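## Task

Toggle the switches at positions A1, A3, B1, B2, C1 and C2, where rows are lettered and columns numbered on the panel itself; the task fails if any switch on the panel is in the wrong state at the end. A switch's lamp glows when the half of the rocker the lamp is on is pressed down. A switch counts only if it stays in its new position with the robot no longer holding it.

## Robot and tools

Robot: two arms, left_arm and right_arm, mounted on opposite sides of the table and facing each other. left_arm's base is on the +y side. The names are labels only and do not mean the left or right of any picture. Each arm has six joints (waist, shoulder, elbow, wrist pitch, wrist yaw, wrist roll) plus a two-finger gripper.

Frame: all printed poses share one scene frame in metres. Origin is the table centre, +z is up, and the table surface sits at z = +0.020. The gripper's fingers extend along its own +x axis and open and close along its y axis. The printed hand point lies between the finger pads, roughly 3 to 4 cm behind the fingertips, and can be somewhat wrong when the arm is stretched far.

Tool execute_actions takes "actions", a list holding zero or one item, and an optional boolean "pictures" (pictures come by default).
- Empty list: nothing is commanded; you just get the current state.
- Move: {"rows": [...], "steps": n}. rows is a list of 1 to 15 rows; steps is 1 to 15 (default 15), each step lasting 1/30 s. One row is used per step and the final row repeats if steps outnumber rows.
- Wait: {"steps": n} with no rows, n up to 300; it returns once n steps have gone by since the previous result, with thinking time counted in.
Every row is one flat list of 14 numbers covering both arms, even if only one moves: left_arm waist, shoulder, elbow, wrist pitch, wrist yaw, wrist roll, opening, then the same seven for right_arm. The joint values are absolute target angles in radians, in the same form the Joint positions line shows, not offsets. Opening runs from -1 to 1: +1 is fully open, empty fingers touch at about -0.80, and values below that change nothing. A full close takes at least about 0.5 s.
Joint ranges in radians, same for both arms: waist -3.054 to 3.054, shoulder 0.000 to 3.142, elbow 0.000 to 2.356, wrist pitch -1.571 to 1.571, wrist yaw -1.571 to 1.571, wrist roll -3.142 to 3.142. The true ends may differ by up to 0.010. A call is rejected (nothing is sent) if a target is more than 0.010 beyond a range end and also further out than the current angle. A target beyond the real end is clipped to that end, and a "joint sent to its limit" line may follow, possibly about an earlier, still-running action; missing that line does not prove there is room left.

Motion: joints move at limited speed. Each step, the commanded angle is kept within a set lead of the measured one (0.211 rad for waist, shoulder, elbow; 0.213 wrist pitch; 0.267 wrist yaw; 0.228 wrist roll), and if the targets would carry a gripper more than 70 mm from where it is, all of that arm's targets are pulled back proportionally. Friction can leave a joint short of its target, especially at long reach, and tiny turns may not happen at all, so read the joints after each move. Between calls the arms keep heading for the last row sent, until everything has nearly stopped or a step is HELD.

Results:
- State line left_arm: ... | right_arm: ...: gripper position (m), orientation quaternion in w, x, y, z order, and linear and angular velocities (m/s, rad/s).
- Joint positions / Joint velocities: per arm, six joints (rad, rad/s), then the finger-pad gap in m (0.088 when fully open).
- grip_measured: finger opening on the command scale. Each gripper has its own fixed error of up to about 1 mm, and while squeezing something hard it reads up to about 0.061 narrower than the pads really are. To hold an item, command about 0.07 below grip_measured; less squeezes more gently. Parts thinner than about 3 mm get proportionally weaker grip. Pad force tops out near 34 to 49 N.
- "joint command not followed": a clearance check altered or blocked joint targets on some steps; the rest of the row still ran. HELD marks steps where your row was partly or wholly not sent.
- Joint torques: total drive output per joint (nonzero even in free air, with per-arm offset, scale and noise). External joint torques: estimated outside push per joint, including friction and held weight; "no reading" means none available.
- TORQUE FAULT: if contact load on a joint reaches its limit (waist 17, shoulder 21.1, elbow 21, wrist pitch 5.55, wrist yaw 5.53, wrist roll 5.19 N m, held weight included), that arm freezes for 10 s and drops the rest of the call.
- MOTOR HOT appears from 50 °C. At 95 °C an OVER-TEMPERATURE FAULT holds the arm; if it does not cool within 30 to 60 s the arm and its gripper lose power and go limp. Holding loads heats motors.

Tool zoom_image: {"camera": name, "region": [x0, y0, x1, y1]} in pixels of that camera's latest full frame, (0, 0) at top-left, region no larger than 504 by 504. Cameras, each 672x504 and returned in this order: cam_head_left, cam_head_right, cam_left_wrist, cam_right_wrist. Approximate focal lengths in pixels: about 358, 359, 408 and 402 respectively, principal points near (336, 251).

Tool finished_scene: {"scene": n} with the current scene's number. It cannot be reversed; its result reports success and gives the following task. A reply without any tool call ends all remaining work.

Avoid: arms colliding or pushing on each other (this can end the scene), hard presses, slams, drops and knocked-over items. Press switches firmly enough to latch them, then let go and confirm the lamps, since a switch held in place by the robot does not count.

Each tool is called after "Call:" as name(argument=value, ...) on one line, values as JSON.

## Session

Call:
execute_actions(actions=[])

Scene clock: 0.00 s of 4402.00 s.
left_arm: end_effector_position=(+0.1944, +0.1685, +0.4304) grip_measured=+1.000 end_effector_quat_wxyz=(+0.886, +0.001, -0.007, -0.463) end_effector_velocity=(+0.000, +0.001, -0.004) end_effector_angular_velocity=(+0.006, +0.013, +0.005) | right_arm: end_effector_position=(-0.0319, -0.1804, +0.3783) grip_measured=+0.987 end_effector_quat_wxyz=(+0.528, +0.006, +0.001, +0.849) end_effector_velocity=(+0.000, -0.001, -0.004) end_effector_angular_velocity=(-0.018, -0.002, +0.005)
Joint positions: left_arm=[0.013 0.864 0.654 0.222 0.018 0.009 0.088] | right_arm=[-0.036  0.874  0.663  0.22   0.03   0.007  0.087]
Joint velocities: left_arm=[-0.002 -0.002 -0.007 -0.007 -0.007 -0.007  0.   ] | right_arm=[-0.002 -0.007 -0.002 -0.022 -0.007  0.007 -0.   ]
Joint torques (N m, as the arm reports them, + toward a larger angle): no reading
External joint torques (N m, as the arm's controller estimates them; a push from outside toward a larger angle lowers the number): no reading
Motor temperatures (°C, as the motors report them): left_arm=[22 22 21 21 23 22] | right_arm=[20 22 21 24 21 23]
Heat: left arm: hottest wrist yaw 23 °C (+0.0 °C/min); right arm: hottest wrist pitch 24 °C (+0.0 °C/min).

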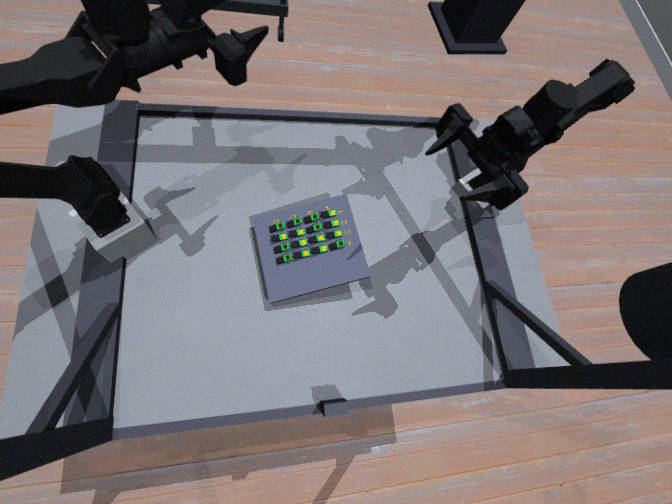

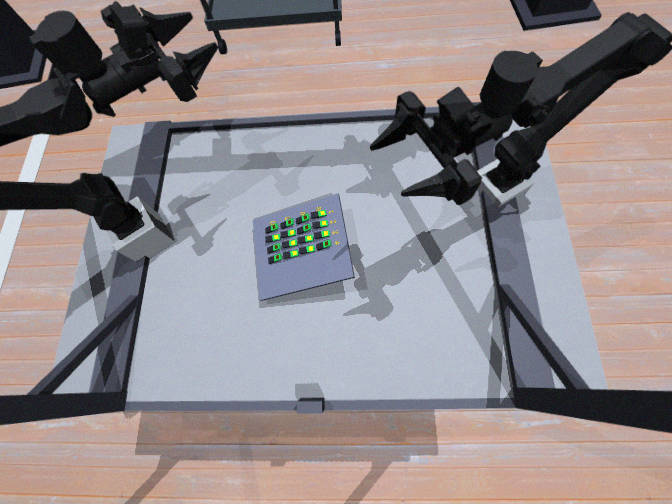

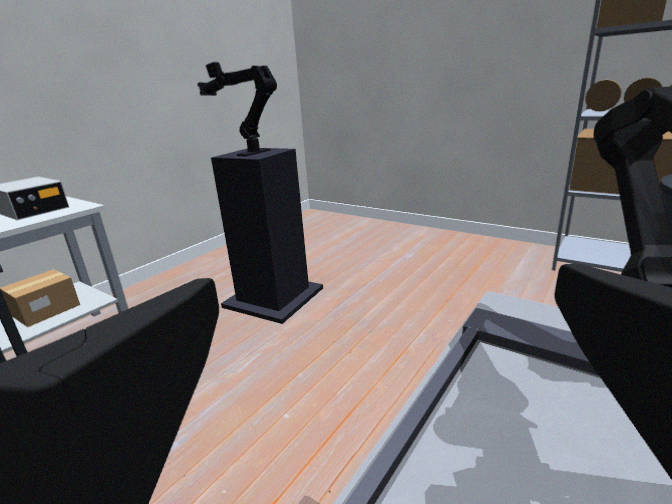

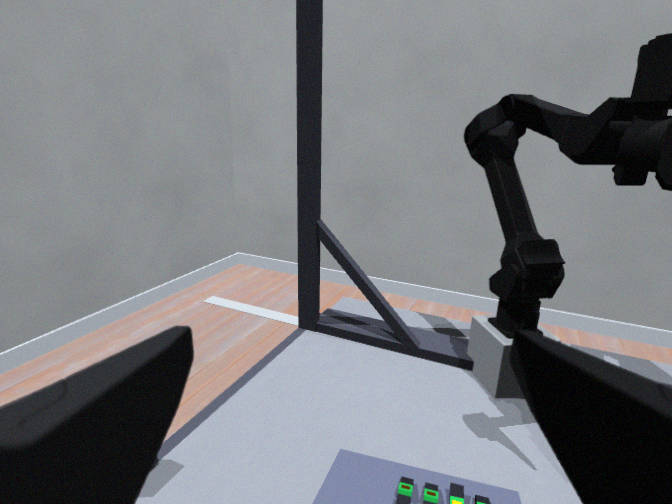

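Call:
zoom_image(camera="cam_head_left", region=[240, 185, 380, 310])

Call:
zoom_image(camera="cam_head_right", region=[240, 185, 370, 305])

Call:
zoom_image(camera="cam_right_wrist", region=[290, 400, 550, 504])

Region (240, 185, 380, 310) of cam_head_left's 672x504 image, scaled by 3.600, with more detail than that image has; it fills the top 450 rows of this view, and the rest is white.

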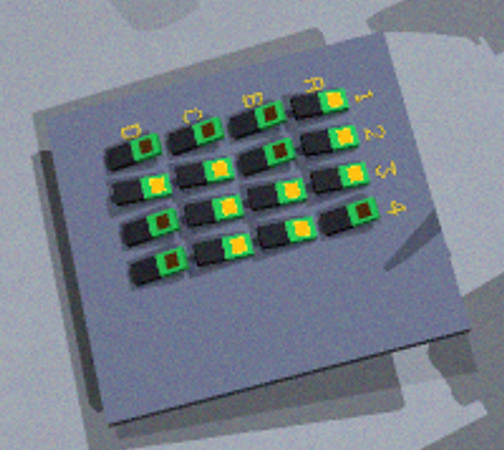

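Region (240, 185, 370, 305) of cam_head_right's 672x504 image, scaled by 3.877, with more detail than that image has; it fills the top 465 rows of this view, and the rest is white.

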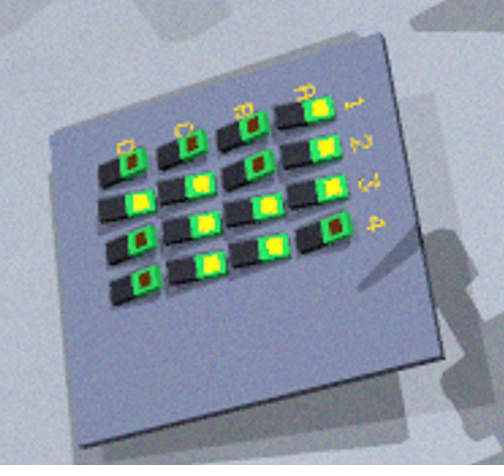

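Region (290, 400, 550, 504) of cam_right_wrist's 672x504 image, scaled by 1.938, with more detail than that image has; it fills the top 202 rows of this view, and the rest is white.

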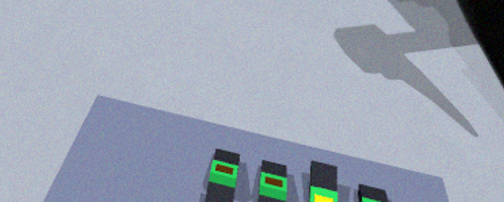

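Call:
execute_actions(actions=[{"rows":[[0.013,0.864,0.654,0.222,0.018,0.009,1,-0.15,1.678,1.381,-0.803,0,0,-1]],"steps":15}], pictures=false)

Call:
execute_actions(actions=[{"steps":60}])

Scene clock: 41.07 s of 4402.00 s.
left_arm: end_effector_position=(+0.1944, +0.1685, +0.4304) grip_measured=+1.000 end_effector_quat_wxyz=(+0.886, +0.001, -0.007, -0.463) end_effector_velocity=(+0.001, +0.001, -0.005) end_effector_angular_velocity=(+0.014, +0.019, +0.010) | right_arm: end_effector_position=(-0.0438, -0.0654, +0.2864) grip_measured=-0.683 end_effector_quat_wxyz=(+0.524, -0.305, +0.207, +0.767) end_effector_velocity=(+0.021, -0.041, -0.480) end_effector_angular_velocity=(-1.954, -0.790, +0.008)
Joint positions: left_arm=[0.013 0.864 0.654 0.222 0.018 0.009 0.088] | right_arm=[-0.146  1.57   1.352 -0.538  0.006  0.003  0.006]
Joint velocities: left_arm=[ 0.002 -0.002 -0.002 -0.022 -0.007 -0.007  0.   ] | right_arm=[-0.012  1.009  0.432 -1.531 -0.007 -0.022 -0.175]
Joint torques (N m, as the arm reports them, + toward a larger angle): left_arm=[-0.06 -2.39  7.99  1.51 -0.01  0.05] | right_arm=[-0.33 -4.47  5.53  0.75 -0.23 -0.12]
External joint torques (N m, as the arm's controller estimates them; a push from outside toward a larger angle lowers the number): left_arm=[-0.07 -0.06  0.59 -0.32 -0.01  0.04] | right_arm=[-0.36  2.81 -0.45 -0.26 -0.22 -0.12]
Motor temperatures (°C, as the motors report them): left_arm=[22 22 27 27 23 22] | right_arm=[20 23 27 31 21 23]
Heat: left arm: hottest elbow 27 °C (+5.8 °C/min); right arm: hottest wrist pitch 31 °C (+10.2 °C/min).
Steps of this call (steps 1 to 90: nothing new was sent; then 37.57 s passed at rest; steps 91 to 105: all 15 steps of this action). Readings (joint positions):
91: left_arm=[0.013 0.864 0.654 0.222 0.018 0.009] | right_arm=[-0.042 0.891 0.678 0.197 0.024 0.007]
92: left_arm=[0.013 0.864 0.654 0.222 0.018 0.009] | right_arm=[-0.065 0.929 0.727 0.133 0.016 0.006]
94: left_arm=[0.013 0.864 0.654 0.222 0.018 0.009] | right_arm=[-0.112 1.038 0.841 0.035 0.016 0.005]
98: left_arm=[0.013 0.864 0.654 0.222 0.018 0.009] | right_arm=[-0.142 1.244 1.052 -0.181 0.009 0.003]
105: the state above

Scene clock: 43.07 s of 4402.00 s.
left_arm: end_effector_position=(+0.1944, +0.1685, +0.4304) grip_measured=+1.000 end_effector_quat_wxyz=(+0.886, +0.001, -0.007, -0.463) end_effector_velocity=(+0.001, -0.000, -0.003) end_effector_angular_velocity=(+0.006, +0.013, +0.005) | right_arm: end_effector_position=(-0.0313, -0.0962, +0.2214) grip_measured=-0.810 end_effector_quat_wxyz=(+0.482, -0.431, +0.292, +0.705) end_effector_velocity=(+0.002, +0.001, +0.001) end_effector_angular_velocity=(+0.010, -0.006, +0.001)
Joint positions: left_arm=[0.013 0.864 0.654 0.222 0.018 0.009 0.088] | right_arm=[-0.147  1.669  1.374 -0.801  0.005  0.003  0.   ]
Joint velocities: left_arm=[-0.002  0.002 -0.002 -0.007 -0.007 -0.007  0.   ] | right_arm=[-0.002 -0.002 -0.002  0.007  0.007 -0.007  0.   ]
Joint torques (N m, as the arm reports them, + toward a larger angle): left_arm=[-0.01 -2.42  7.93  1.51 -0.03  0.04] | right_arm=[-0.25 -5.21  7.37  1.11 -0.19 -0.11]
External joint torques (N m, as the arm's controller estimates them; a push from outside toward a larger angle lowers the number): left_arm=[ 0.   -0.11  0.51 -0.34 -0.04  0.03] | right_arm=[-0.24  2.27  0.63 -0.05 -0.19 -0.12]
Motor temperatures (°C, as the motors report them): left_arm=[22 22 27 28 23 22] | right_arm=[20 23 27 31 21 23]
Heat: left arm: hottest wrist pitch 28 °C (+7.0 °C/min); right arm: hottest wrist pitch 31 °C (+9.8 °C/min).
Steps of this call (steps 1 to 30: the robot went on to your last target; steps 31 to 60: nothing new was sent). Readings (joint positions):
1: left_arm=[0.013 0.864 0.654 0.222 0.018 0.009] | right_arm=[-0.146 1.600 1.361 -0.594 0.006 0.003]
2: left_arm=[0.013 0.864 0.654 0.222 0.018 0.009] | right_arm=[-0.146 1.624 1.362 -0.649 0.006 0.003]
4: left_arm=[0.013 0.864 0.654 0.222 0.018 0.009] | right_arm=[-0.147 1.657 1.362 -0.736 0.006 0.003]
8: left_arm=[0.013 0.864 0.654 0.222 0.018 0.009] | right_arm=[-0.147 1.669 1.366 -0.783 0.006 0.003]
60: the state above
All arms were judged still, so your last target was given up. Only a new action makes them travel on or press farther. Fingers that are still opening or closing keep moving.

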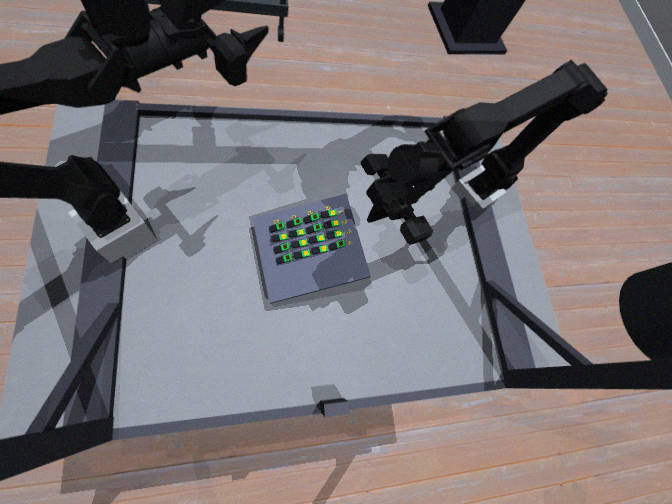

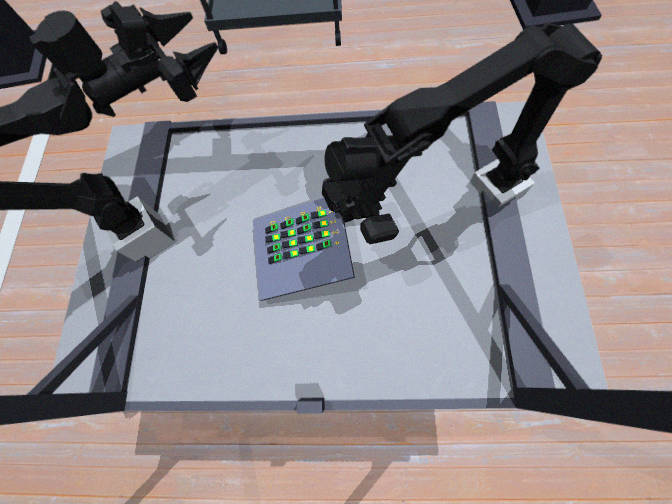

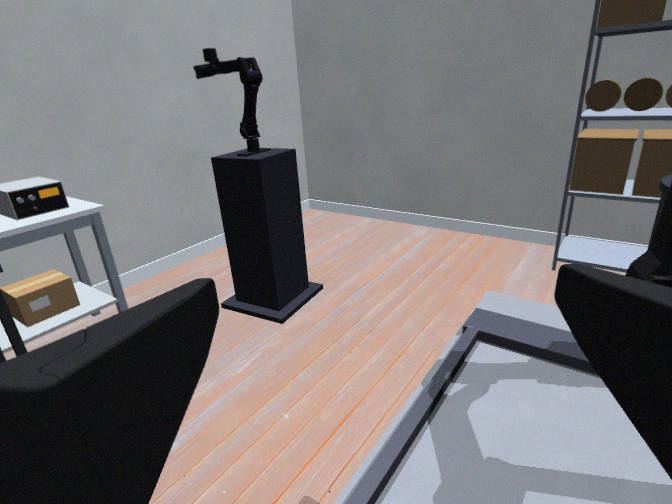

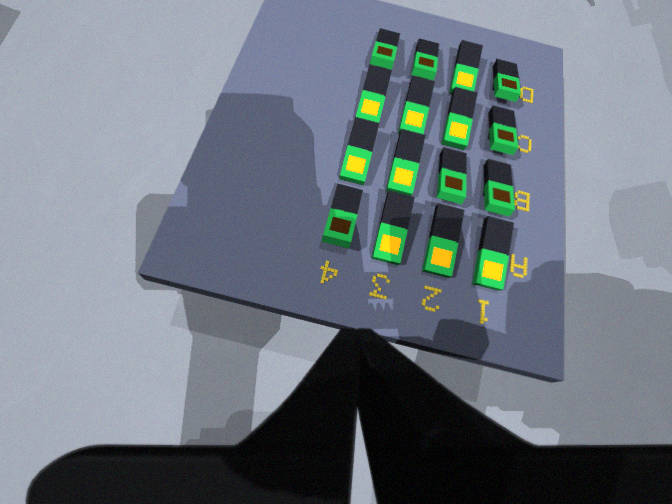

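Call:
execute_actions(actions=[{"rows":[[0.013,0.864,0.654,0.222,0.018,0.009,1,-0.15,1.915,1.672,-0.854,0,0,-1]],"steps":15}], pictures=false)

Call:
execute_actions(actions=[{"steps":15}])

Scene clock: 74.50 s of 4402.00 s.
left_arm: end_effector_position=(+0.1944, +0.1685, +0.4304) grip_measured=+1.000 end_effector_quat_wxyz=(+0.886, +0.001, -0.007, -0.463) end_effector_velocity=(-0.001, +0.000, +0.003) end_effector_angular_velocity=(-0.022, +0.011, -0.005) | right_arm: end_effector_position=(-0.0540, -0.0391, +0.2269) grip_measured=-0.810 end_effector_quat_wxyz=(+0.484, -0.426, +0.289, +0.708) end_effector_velocity=(+0.002, +0.000, +0.001) end_effector_angular_velocity=(-0.008, -0.014, +0.001)
Joint positions: left_arm=[0.013 0.864 0.654 0.222 0.018 0.009 0.088] | right_arm=[-0.147  1.894  1.664 -0.85   0.005  0.003  0.   ]
Joint velocities: left_arm=[ 0.002 -0.002  0.002  0.007  0.007 -0.022  0.   ] | right_arm=[-0.002  0.007  0.017 -0.022  0.007 -0.007  0.   ]
Joint torques (N m, as the arm reports them, + toward a larger angle): left_arm=[-0.08 -2.41  7.95  1.49 -0.03  0.04] | right_arm=[-0.27 -5.67  7.17  1.07 -0.19 -0.1 ]
External joint torques (N m, as the arm's controller estimates them; a push from outside toward a larger angle lowers the number): left_arm=[-0.1  -0.03  0.49 -0.36 -0.03  0.03] | right_arm=[-0.25  3.3   0.6  -0.06 -0.19 -0.11]
Motor temperatures (°C, as the motors report them): left_arm=[22 22 29 30 23 22] | right_arm=[20 26 29 29 21 23]
Heat: left arm: hottest wrist pitch 30 °C (+6.1 °C/min); right arm: hottest elbow 29 °C (+2.0 °C/min).
Steps of this call (steps 1 to 90: nothing new was sent; then 27.93 s passed at rest; steps 91 to 105: all 15 steps of this action). Readings (joint positions):
91: left_arm=[0.013 0.864 0.654 0.222 0.018 0.009] | right_arm=[-0.147 1.691 1.395 -0.823 0.005 0.003]
92: left_arm=[0.013 0.864 0.654 0.222 0.018 0.009] | right_arm=[-0.147 1.731 1.448 -0.843 0.005 0.003]
94: left_arm=[0.013 0.864 0.654 0.222 0.018 0.009] | right_arm=[-0.147 1.820 1.557 -0.826 0.005 0.003]
98: left_arm=[0.013 0.864 0.654 0.222 0.018 0.009] | right_arm=[-0.147 1.888 1.634 -0.848 0.005 0.003]
105: the state above

Scene clock: 75.00 s of 4402.00 s.
left_arm: end_effector_position=(+0.1944, +0.1685, +0.4304) grip_measured=+1.000 end_effector_quat_wxyz=(+0.886, +0.001, -0.007, -0.463) end_effector_velocity=(+0.003, +0.003, -0.002) end_effector_angular_velocity=(+0.002, +0.011, +0.024) | right_arm: end_effector_position=(-0.0540, -0.0391, +0.2253) grip_measured=-0.810 end_effector_quat_wxyz=(+0.483, -0.427, +0.290, +0.707) end_effector_velocity=(+0.002, -0.005, -0.002) end_effector_angular_velocity=(-0.022, -0.005, +0.007)
Joint positions: left_arm=[0.013 0.864 0.654 0.222 0.018 0.009 0.088] | right_arm=[-0.147  1.898  1.665 -0.852  0.005  0.003  0.   ]
Joint velocities: left_arm=[ 0.002 -0.002 -0.002 -0.007 -0.022 -0.007  0.   ] | right_arm=[-0.002 -0.002 -0.002 -0.022 -0.007 -0.007  0.   ]
Joint torques (N m, as the arm reports them, + toward a larger angle): left_arm=[-0.05 -2.43  7.94  1.51  0.    0.05] | right_arm=[-0.25 -6.01  7.41  1.12 -0.19 -0.1 ]
External joint torques (N m, as the arm's controller estimates them; a push from outside toward a larger angle lowers the number): left_arm=[-0.08 -0.06  0.47 -0.34  0.01  0.03] | right_arm=[-0.25  3.25  0.67 -0.05 -0.18 -0.11]
Motor temperatures (°C, as the motors report them): left_arm=[22 22 29 30 23 22] | right_arm=[20 26 29 29 21 23]
Heat: left arm: hottest wrist pitch 30 °C (+6.0 °C/min); right arm: hottest elbow 29 °C (+2.0 °C/min).
Steps of this call (steps 1 to 15: the robot went on to your last target). Readings (joint positions):
1: left_arm=[0.013 0.864 0.654 0.222 0.018 0.009] | right_arm=[-0.147 1.895 1.665 -0.851 0.005 0.003]
2: left_arm=[0.013 0.864 0.654 0.222 0.018 0.009] | right_arm=[-0.147 1.896 1.665 -0.851 0.005 0.003]
4: left_arm=[0.013 0.864 0.654 0.222 0.018 0.009] | right_arm=[-0.147 1.897 1.665 -0.852 0.005 0.003]
8: left_arm=[0.013 0.864 0.654 0.222 0.018 0.009] | right_arm=[-0.147 1.898 1.665 -0.852 0.005 0.003]
15: the state above
All arms were judged still, so your last target was given up. Only a new action makes them travel on or press farther. Fingers that are still opening or closing keep moving.

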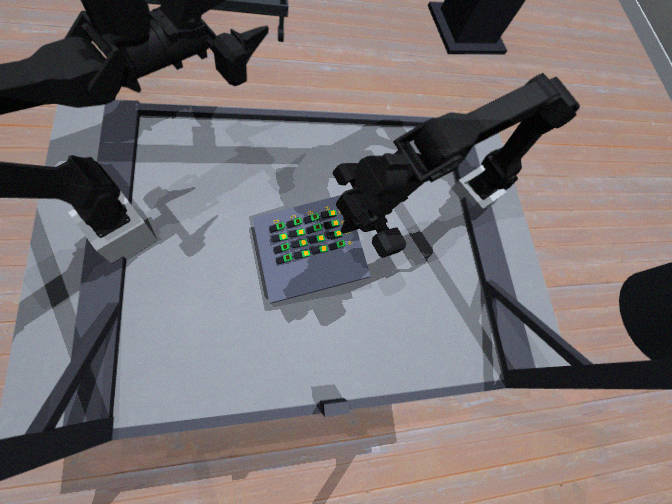

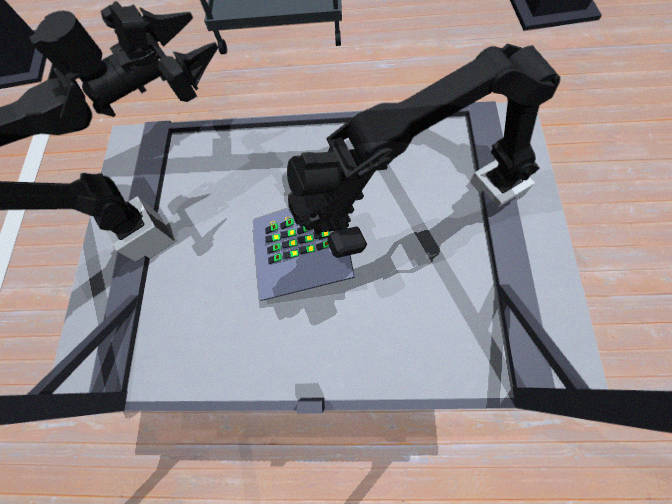

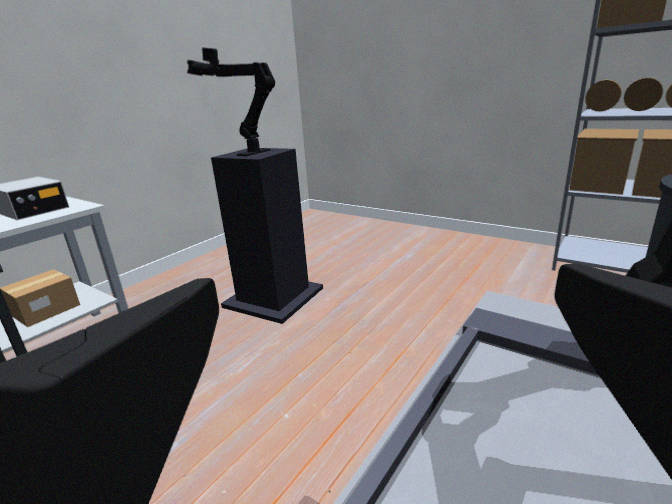

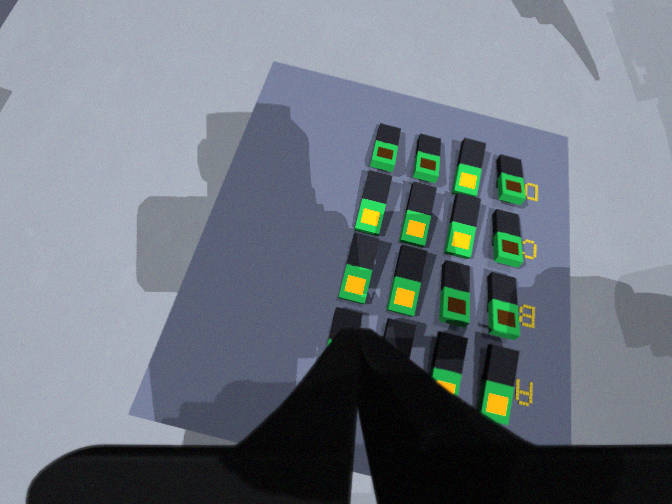

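Call:
execute_actions(actions=[{"rows":[[0.013,0.864,0.654,0.222,0.018,0.009,-1,-0.3,0.6,0.5,-0.5,0,0,-1]],"steps":15}], pictures=false)

Call:
execute_actions(actions=[{"rows":[[-0.61,1.5,1.3,-0.8,0,0,-1,-0.3,0.6,0.5,-0.5,0,0,-1]],"steps":15}], pictures=false)

Call:
execute_actions(actions=[{"rows":[[-0.61,1.82,1.366,-0.8,0,0,-1,-0.3,0.6,0.5,-0.5,0,0,-1]],"steps":15}], pictures=false)

Call:
execute_actions(actions=[{"steps":20}])

Scene clock: 118.30 s of 4402.00 s.
left_arm: end_effector_position=(+0.1944, +0.1685, +0.4304) grip_measured=-0.662 end_effector_quat_wxyz=(+0.886, +0.001, -0.007, -0.463) end_effector_velocity=(+0.002, +0.001, -0.009) end_effector_angular_velocity=(+0.030, +0.013, +0.020) | right_arm: end_effector_position=(+0.0403, -0.1385, +0.2707) grip_measured=-0.810 end_effector_quat_wxyz=(+0.584, -0.277, +0.222, +0.730) end_effector_velocity=(+0.079, -0.363, -0.117) end_effector_angular_velocity=(+0.093, +0.042, +0.014)
Joint positions: left_arm=[0.013 0.864 0.654 0.222 0.018 0.009 0.007] | right_arm=[-0.301  1.184  0.961 -0.503  0.002  0.001  0.   ]
Joint velocities: left_arm=[-0.002  0.002 -0.007 -0.022 -0.022  0.007 -0.175] | right_arm=[ 0.002 -1.575 -1.482  0.007 -0.022  0.007  0.   ]
Joint torques (N m, as the arm reports them, + toward a larger angle): left_arm=[-0.06 -2.44  7.95  1.5  -0.03  0.05] | right_arm=[ 0.03 -3.58  5.34  1.69 -0.07 -0.08]
External joint torques (N m, as the arm's controller estimates them; a push from outside toward a larger angle lowers the number): left_arm=[-0.04 -0.16  0.61 -0.31 -0.03  0.04] | right_arm=[ 0.03  0.24 -1.33  0.2  -0.07 -0.08]
Motor temperatures (°C, as the motors report them): left_arm=[22 23 31 32 23 22] | right_arm=[20 29 30 28 21 23]
Heat: left arm: hottest wrist pitch 32 °C (+3.0 °C/min); right arm: hottest elbow 30 °C (+0.0 °C/min).
Steps of this call (steps 1 to 90: nothing new was sent; then 39.80 s passed at rest; steps 91 to 105: all 15 steps of this action). Readings (joint positions):
91: left_arm=[0.013 0.864 0.654 0.222 0.018 0.009] | right_arm=[-0.151 1.884 1.649 -0.828 0.001 0.002]
92: left_arm=[0.013 0.864 0.654 0.222 0.018 0.009] | right_arm=[-0.166 1.852 1.599 -0.764 -0.004 0.001]
94: left_arm=[0.013 0.864 0.654 0.222 0.018 0.009] | right_arm=[-0.225 1.767 1.494 -0.671 -0.004 0.001]
98: left_arm=[0.013 0.864 0.654 0.222 0.018 0.009] | right_arm=[-0.310 1.559 1.303 -0.540 0.002 0.001]
105: the state above

Scene clock: 118.80 s of 4402.00 s.
left_arm: end_effector_position=(+0.0262, +0.0152, +0.3654) grip_measured=-0.785 end_effector_quat_wxyz=(+0.684, +0.217, +0.224, -0.659) end_effector_velocity=(-0.236, +0.049, -0.297) end_effector_angular_velocity=(+1.642, +0.070, -0.543) | right_arm: end_effector_position=(+0.0627, -0.2368, +0.2346) grip_measured=-0.810 end_effector_quat_wxyz=(+0.597, -0.227, +0.182, +0.747) end_effector_velocity=(+0.001, -0.014, -0.003) end_effector_angular_velocity=(+0.046, +0.008, +0.013)
Joint positions: left_arm=[-0.573  1.441  1.254 -0.446  0.001  0.003  0.001] | right_arm=[-0.301  0.613  0.522 -0.499  0.002  0.001  0.   ]
Joint velocities: left_arm=[-0.574  0.584  0.471 -1.531 -0.022 -0.022 -0.   ] | right_arm=[ 0.002 -0.115 -0.061 -0.007 -0.007 -0.007  0.   ]
Joint torques (N m, as the arm reports them, + toward a larger angle): left_arm=[ 1.87 -6.21  7.32  0.71 -0.04 -0.08] | right_arm=[ 0.05 -0.52  5.58  1.83 -0.07 -0.06]
External joint torques (N m, as the arm's controller estimates them; a push from outside toward a larger angle lowers the number): left_arm=[ 0.19  0.44  1.05 -0.52  0.17 -0.06] | right_arm=[ 0.04  0.08 -1.44  0.17 -0.07 -0.07]
Motor temperatures (°C, as the motors report them): left_arm=[22 23 31 32 23 22] | right_arm=[20 29 30 28 21 23]
Heat: left arm: hottest wrist pitch 32 °C (+3.0 °C/min); right arm: hottest elbow 30 °C (+0.0 °C/min).
Steps of this call (steps 1 to 15: all 15 steps of this action). Readings (joint positions):
1: left_arm=[0.000 0.879 0.671 0.195 0.005 0.008] | right_arm=[-0.301 1.131 0.912 -0.503 0.002 0.001]
2: left_arm=[-0.046 0.914 0.716 0.138 -0.000 0.007] | right_arm=[-0.301 1.078 0.862 -0.502 0.002 0.001]
4: left_arm=[-0.143 1.012 0.820 0.053 0.000 0.006] | right_arm=[-0.301 0.973 0.764 -0.501 0.002 0.001]
8: left_arm=[-0.318 1.184 0.993 -0.125 0.000 0.004] | right_arm=[-0.301 0.761 0.581 -0.506 0.002 0.001]
15: the state above

Scene clock: 119.30 s of 4402.00 s.
left_arm: end_effector_position=(+0.0119, +0.0296, +0.2152) grip_measured=-0.785 end_effector_quat_wxyz=(+0.574, +0.413, +0.414, -0.573) end_effector_velocity=(+0.000, -0.034, +0.043) end_effector_angular_velocity=(-0.139, -0.010, -0.007) | right_arm: end_effector_position=(+0.0630, -0.2381, +0.2330) grip_measured=-0.810 end_effector_quat_wxyz=(+0.597, -0.227, +0.181, +0.748) end_effector_velocity=(-0.000, -0.001, -0.002) end_effector_angular_velocity=(-0.007, -0.004, +0.008)
Joint positions: left_arm=[-0.607  1.813  1.358 -0.793  0.001  0.003  0.001] | right_arm=[-0.301  0.604  0.514 -0.499  0.002  0.001  0.   ]
Joint velocities: left_arm=[-0.002 -0.007  0.125  0.007 -0.007  0.007 -0.   ] | right_arm=[-0.002 -0.002 -0.002 -0.007 -0.007 -0.007  0.   ]
Joint torques (N m, as the arm reports them, + toward a larger angle): left_arm=[-0.34 -7.8   6.62  0.37 -0.06 -0.08] | right_arm=[ 0.04 -0.75  5.82  1.84 -0.07 -0.07]
External joint torques (N m, as the arm's controller estimates them; a push from outside toward a larger angle lowers the number): left_arm=[-0.28  0.62  0.28 -0.57 -0.06 -0.08] | right_arm=[ 0.05  0.06 -1.44  0.11 -0.07 -0.08]
Motor temperatures (°C, as the motors report them): left_arm=[22 23 31 32 23 22] | right_arm=[20 29 30 28 21 23]
Heat: left arm: hottest wrist pitch 32 °C (+3.0 °C/min); right arm: hottest elbow 30 °C (+0.0 °C/min).
Steps of this call (steps 1 to 15: all 15 steps of this action). Readings (joint positions):
1: left_arm=[-0.589 1.470 1.271 -0.505 0.001 0.003] | right_arm=[-0.301 0.611 0.520 -0.499 0.002 0.001]
2: left_arm=[-0.597 1.509 1.296 -0.561 0.001 0.003] | right_arm=[-0.301 0.609 0.518 -0.499 0.002 0.001]
4: left_arm=[-0.603 1.594 1.341 -0.641 0.001 0.003] | right_arm=[-0.301 0.607 0.515 -0.499 0.002 0.001]
8: left_arm=[-0.605 1.749 1.350 -0.755 0.001 0.003] | right_arm=[-0.301 0.605 0.514 -0.499 0.002 0.001]
15: the state above

Scene clock: 119.97 s of 4402.00 s.
left_arm: end_effector_position=(+0.0119, +0.0295, +0.2160) grip_measured=-0.785 end_effector_quat_wxyz=(+0.574, +0.413, +0.414, -0.573) end_effector_velocity=(+0.000, +0.003, -0.002) end_effector_angular_velocity=(+0.012, -0.005, +0.007) | right_arm: end_effector_position=(+0.0630, -0.2382, +0.2329) grip_measured=-0.810 end_effector_quat_wxyz=(+0.597, -0.227, +0.181, +0.748) end_effector_velocity=(-0.002, -0.005, -0.008) end_effector_angular_velocity=(-0.042, -0.003, +0.020)
Joint positions: left_arm=[-0.607  1.813  1.362 -0.797  0.001  0.003  0.001] | right_arm=[-0.301  0.604  0.513 -0.499  0.002  0.001  0.   ]
Joint velocities: left_arm=[-0.002 -0.002 -0.007 -0.007 -0.007 -0.007 -0.   ] | right_arm=[-0.002  0.002 -0.002 -0.037 -0.022 -0.007  0.   ]
Joint torques (N m, as the arm reports them, + toward a larger angle): left_arm=[-0.36 -7.65  7.11  0.42 -0.05 -0.08] | right_arm=[ 0.05 -0.72  5.77  1.82 -0.06 -0.07]
External joint torques (N m, as the arm's controller estimates them; a push from outside toward a larger angle lowers the number): left_arm=[-0.3   0.58  0.76 -0.47 -0.05 -0.09] | right_arm=[ 0.04  0.04 -1.38  0.13 -0.06 -0.07]
Motor temperatures (°C, as the motors report them): left_arm=[22 23 31 32 23 22] | right_arm=[20 29 30 28 21 23]
Heat: left arm: hottest wrist pitch 32 °C (+3.0 °C/min); right arm: hottest elbow 30 °C (+0.0 °C/min).
Steps of this call (steps 1 to 15: the robot went on to your last target; steps 16 to 20: nothing new was sent). Readings (joint positions):
1: left_arm=[-0.607 1.813 1.361 -0.793 0.001 0.003] | right_arm=[-0.301 0.604 0.514 -0.499 0.002 0.001]
2: left_arm=[-0.607 1.813 1.362 -0.794 0.001 0.003] | right_arm=[-0.301 0.604 0.513 -0.499 0.002 0.001]
4: left_arm=[-0.607 1.813 1.362 -0.797 0.001 0.003] | right_arm=[-0.301 0.604 0.513 -0.499 0.002 0.001]
8: left_arm=[-0.607 1.813 1.362 -0.797 0.001 0.003] | right_arm=[-0.301 0.604 0.513 -0.499 0.002 0.001]
20: the state above
All arms were judged still, so your last target was given up. Only a new action makes them travel on or press farther. Fingers that are still opening or closing keep moving.

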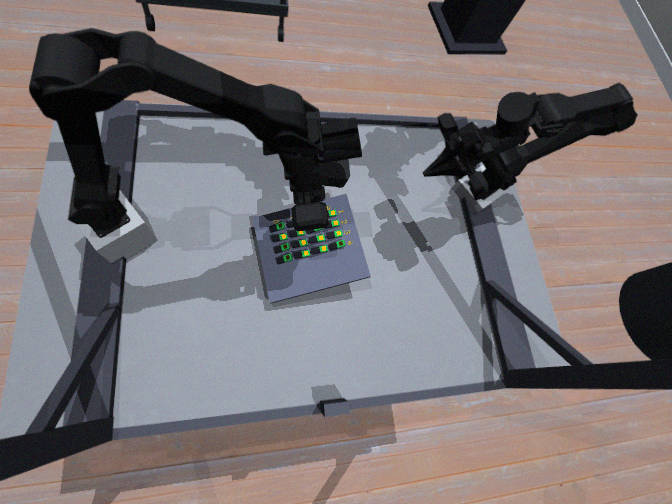

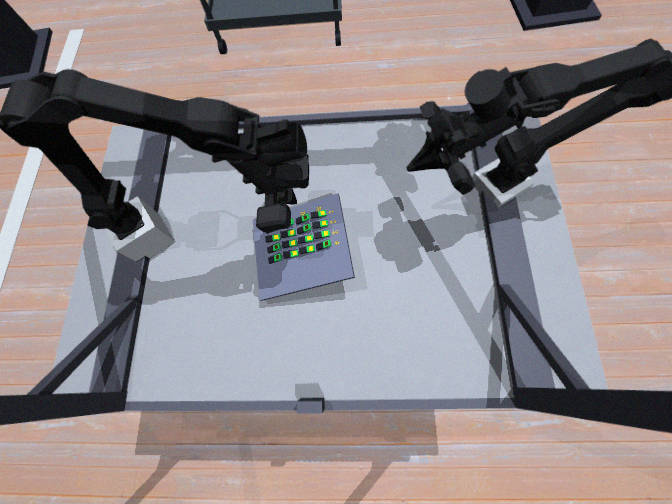

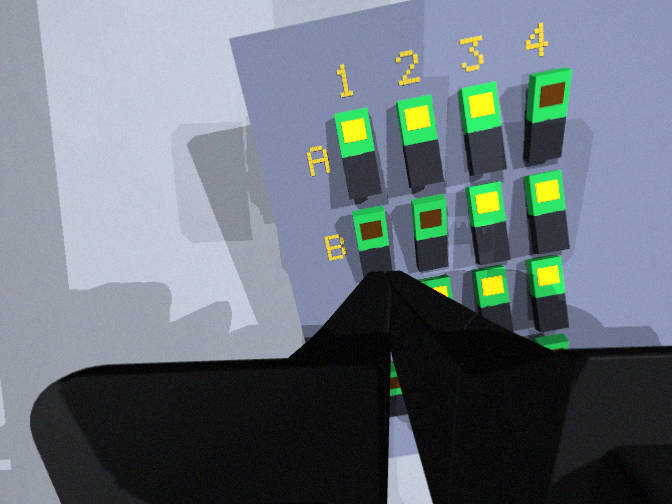

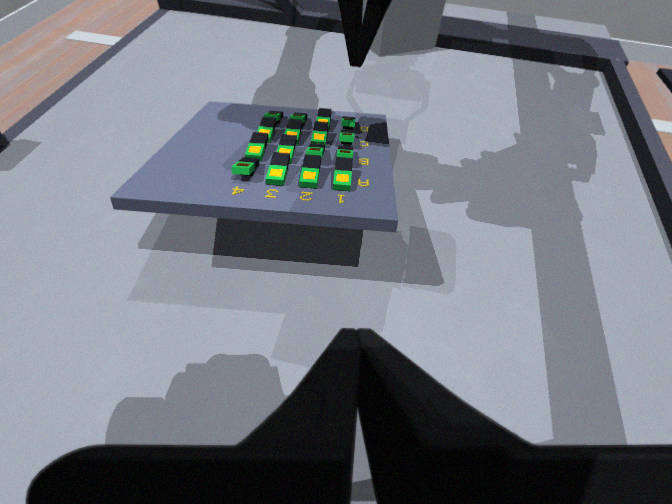

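Call:
execute_actions(actions=[{"rows":[[-0.61,1.87,1.326,-0.714,0,0,-1,-0.3,0.6,0.5,-0.5,0,0,-1]],"steps":15}])

Scene clock: 138.60 s of 4402.00 s.
left_arm: end_effector_position=(+0.0120, +0.0202, +0.1965) grip_measured=-0.785 end_effector_quat_wxyz=(+0.577, +0.410, +0.411, -0.575) end_effector_velocity=(+0.000, +0.002, -0.000) end_effector_angular_velocity=(+0.007, -0.004, +0.007) | right_arm: end_effector_position=(+0.0630, -0.2382, +0.2329) grip_measured=-0.810 end_effector_quat_wxyz=(+0.597, -0.227, +0.181, +0.748) end_effector_velocity=(+0.002, -0.002, -0.006) end_effector_angular_velocity=(-0.024, -0.016, -0.004)
Joint positions: left_arm=[-0.607  1.857  1.336 -0.716  0.001  0.003  0.001] | right_arm=[-0.301  0.604  0.513 -0.499  0.002  0.001  0.   ]
Joint velocities: left_arm=[-0.002 -0.002 -0.002 -0.007 -0.007 -0.007  0.   ] | right_arm=[-0.002  0.002 -0.002 -0.022  0.007 -0.007  0.   ]
Joint torques (N m, as the arm reports them, + toward a larger angle): left_arm=[-0.3  -7.35  5.35  0.67 -0.04 -0.07] | right_arm=[ 0.05 -0.7   5.8   1.83 -0.07 -0.06]
External joint torques (N m, as the arm's controller estimates them; a push from outside toward a larger angle lowers the number): left_arm=[-0.34  1.24 -1.   -0.27 -0.03 -0.08] | right_arm=[ 0.05  0.07 -1.39  0.12 -0.07 -0.07]
Motor temperatures (°C, as the motors report them): left_arm=[22 26 30 29 23 22] | right_arm=[20 26 29 31 21 23]
Heat: left arm: hottest elbow 30 °C (+0.0 °C/min); right arm: hottest wrist pitch 31 °C (+2.0 °C/min).
Steps of this call (steps 1 to 90: nothing new was sent; then 15.13 s passed at rest; steps 91 to 105: all 15 steps of this action). Readings (joint positions):
91: left_arm=[-0.607 1.816 1.360 -0.792 0.001 0.003] | right_arm=[-0.301 0.604 0.513 -0.499 0.002 0.001]
92: left_arm=[-0.607 1.820 1.356 -0.768 0.001 0.003] | right_arm=[-0.301 0.604 0.513 -0.499 0.002 0.001]
94: left_arm=[-0.607 1.834 1.352 -0.738 0.001 0.003] | right_arm=[-0.301 0.604 0.513 -0.499 0.002 0.001]
98: left_arm=[-0.607 1.855 1.338 -0.724 0.001 0.003] | right_arm=[-0.301 0.604 0.513 -0.499 0.002 0.001]
105: the state above

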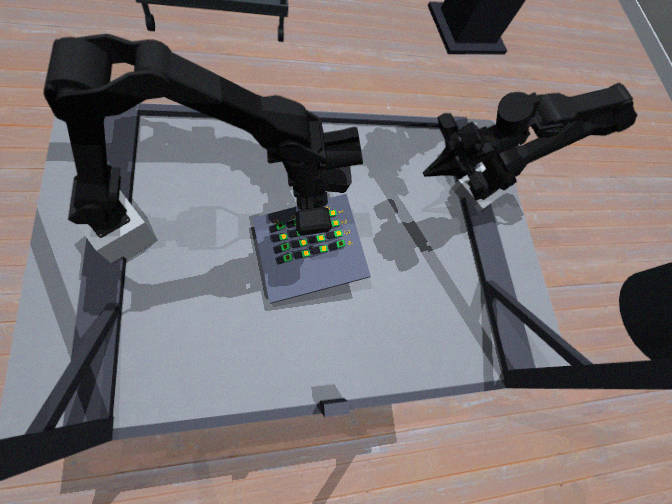

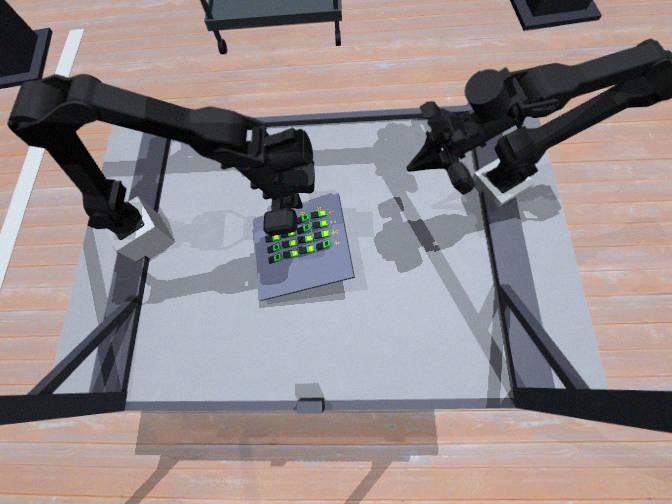

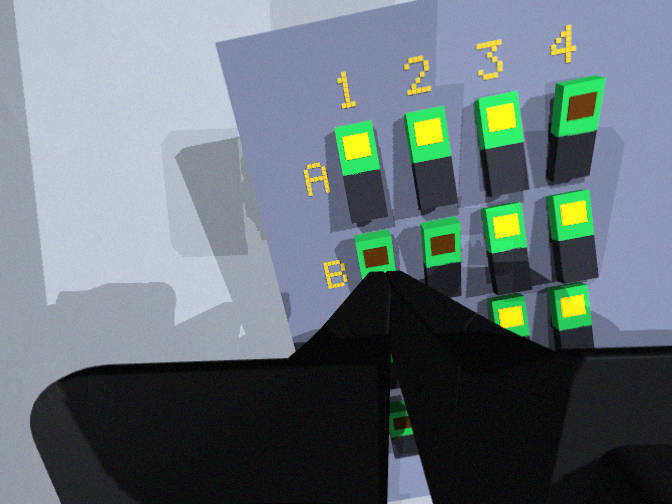

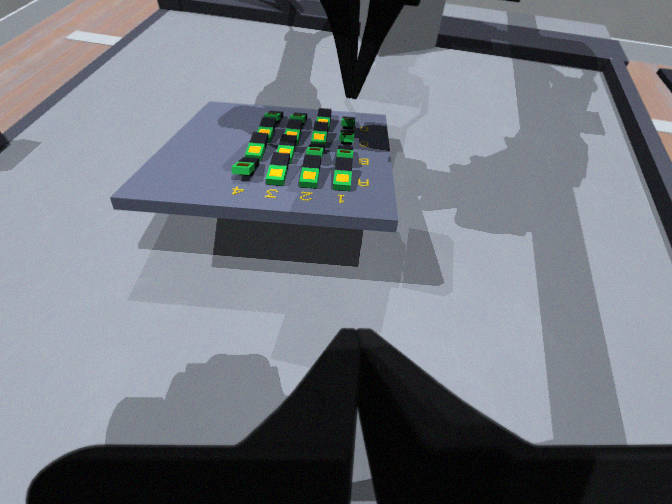

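Call:
execute_actions(actions=[{"rows":[[-0.596,1.88,1.32,-0.70,0,0,-1,-0.3,0.6,0.5,-0.5,0,0,-1],[-0.596,1.89,1.312,-0.69,0,0,-1,-0.3,0.6,0.5,-0.5,0,0,-1],[-0.596,1.899,1.304,-0.68,0,0,-1,-0.3,0.6,0.5,-0.5,0,0,-1]],"steps":15}])

Scene clock: 150.90 s of 4402.00 s.
left_arm: end_effector_position=(+0.0154, +0.0203, +0.1812) grip_measured=-0.785 end_effector_quat_wxyz=(+0.576, +0.412, +0.417, -0.570) end_effector_velocity=(-0.002, +0.005, -0.001) end_effector_angular_velocity=(+0.022, +0.014, +0.016) | right_arm: end_effector_position=(+0.0630, -0.2382, +0.2329) grip_measured=-0.810 end_effector_quat_wxyz=(+0.597, -0.227, +0.181, +0.748) end_effector_velocity=(+0.001, -0.001, -0.003) end_effector_angular_velocity=(-0.011, -0.005, +0.003)
Joint positions: left_arm=[-0.599  1.885  1.314 -0.681  0.001  0.003  0.001] | right_arm=[-0.301  0.604  0.513 -0.499  0.002  0.001  0.   ]
Joint velocities: left_arm=[-0.002 -0.002 -0.002 -0.022  0.007 -0.022  0.   ] | right_arm=[-0.007  0.002 -0.002 -0.007 -0.007 -0.007  0.   ]
Joint torques (N m, as the arm reports them, + toward a larger angle): left_arm=[ 0.2  -7.29  5.13  0.64 -0.04 -0.07] | right_arm=[ 0.04 -0.72  5.79  1.83 -0.07 -0.07]
External joint torques (N m, as the arm's controller estimates them; a push from outside toward a larger angle lowers the number): left_arm=[ 0.21  1.34 -1.06 -0.26 -0.04 -0.07] | right_arm=[ 0.05  0.06 -1.42  0.11 -0.07 -0.08]
Motor temperatures (°C, as the motors report them): left_arm=[22 27 29 28 23 22] | right_arm=[20 25 29 32 21 23]
Heat: left arm: hottest elbow 29 °C (-2.0 °C/min); right arm: hottest wrist pitch 32 °C (+2.0 °C/min).
Steps of this call (steps 1 to 15: the robot went on to your last target; steps 16 to 90: nothing new was sent; then 8.80 s passed at rest; steps 91 to 105: all 15 steps of this action). Readings (joint positions):
91: left_arm=[-0.607 1.858 1.335 -0.714 0.001 0.003] | right_arm=[-0.301 0.604 0.513 -0.499 0.002 0.001]
92: left_arm=[-0.606 1.859 1.333 -0.709 0.001 0.003] | right_arm=[-0.301 0.604 0.513 -0.499 0.002 0.001]
94: left_arm=[-0.603 1.865 1.328 -0.694 0.001 0.003] | right_arm=[-0.301 0.604 0.513 -0.499 0.002 0.001]
98: left_arm=[-0.599 1.881 1.317 -0.687 0.001 0.003] | right_arm=[-0.301 0.604 0.513 -0.499 0.002 0.001]
105: the state above

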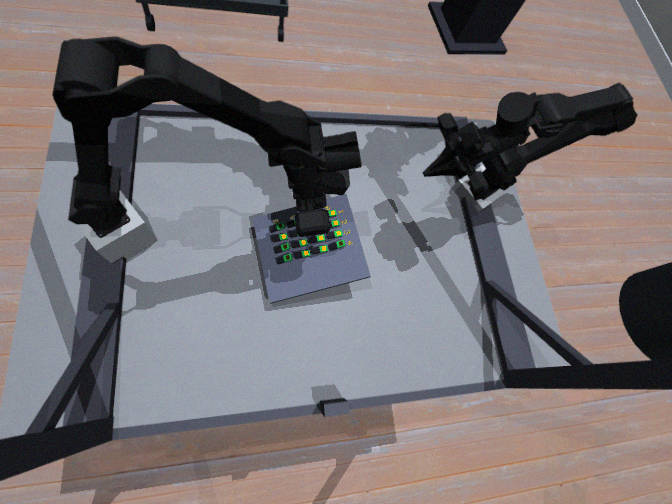

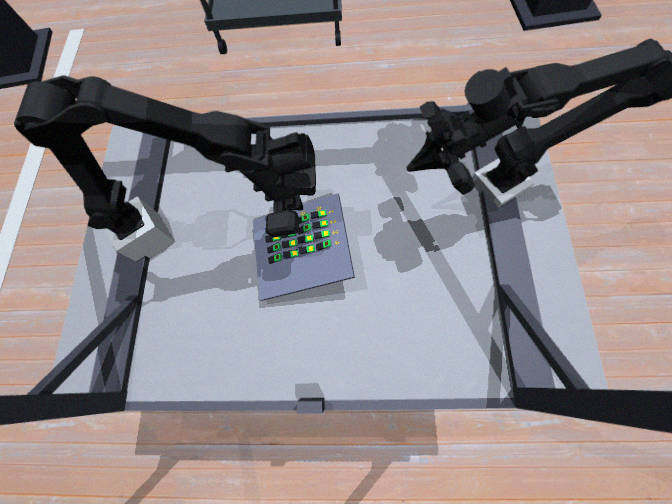

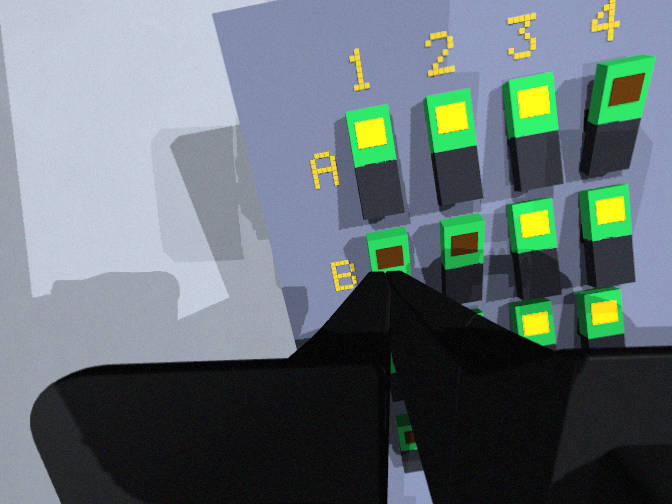

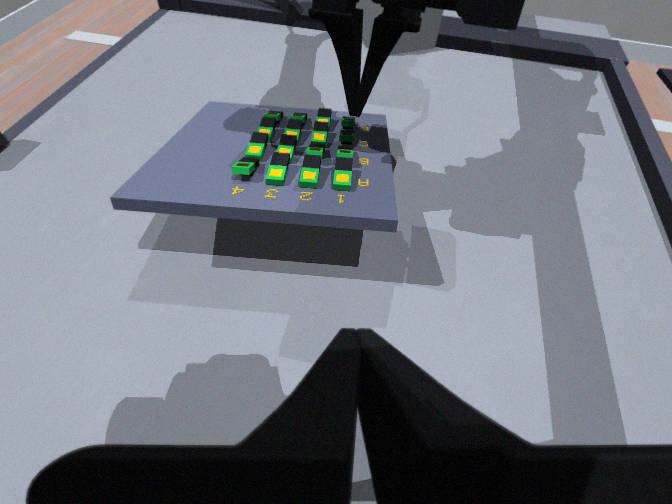

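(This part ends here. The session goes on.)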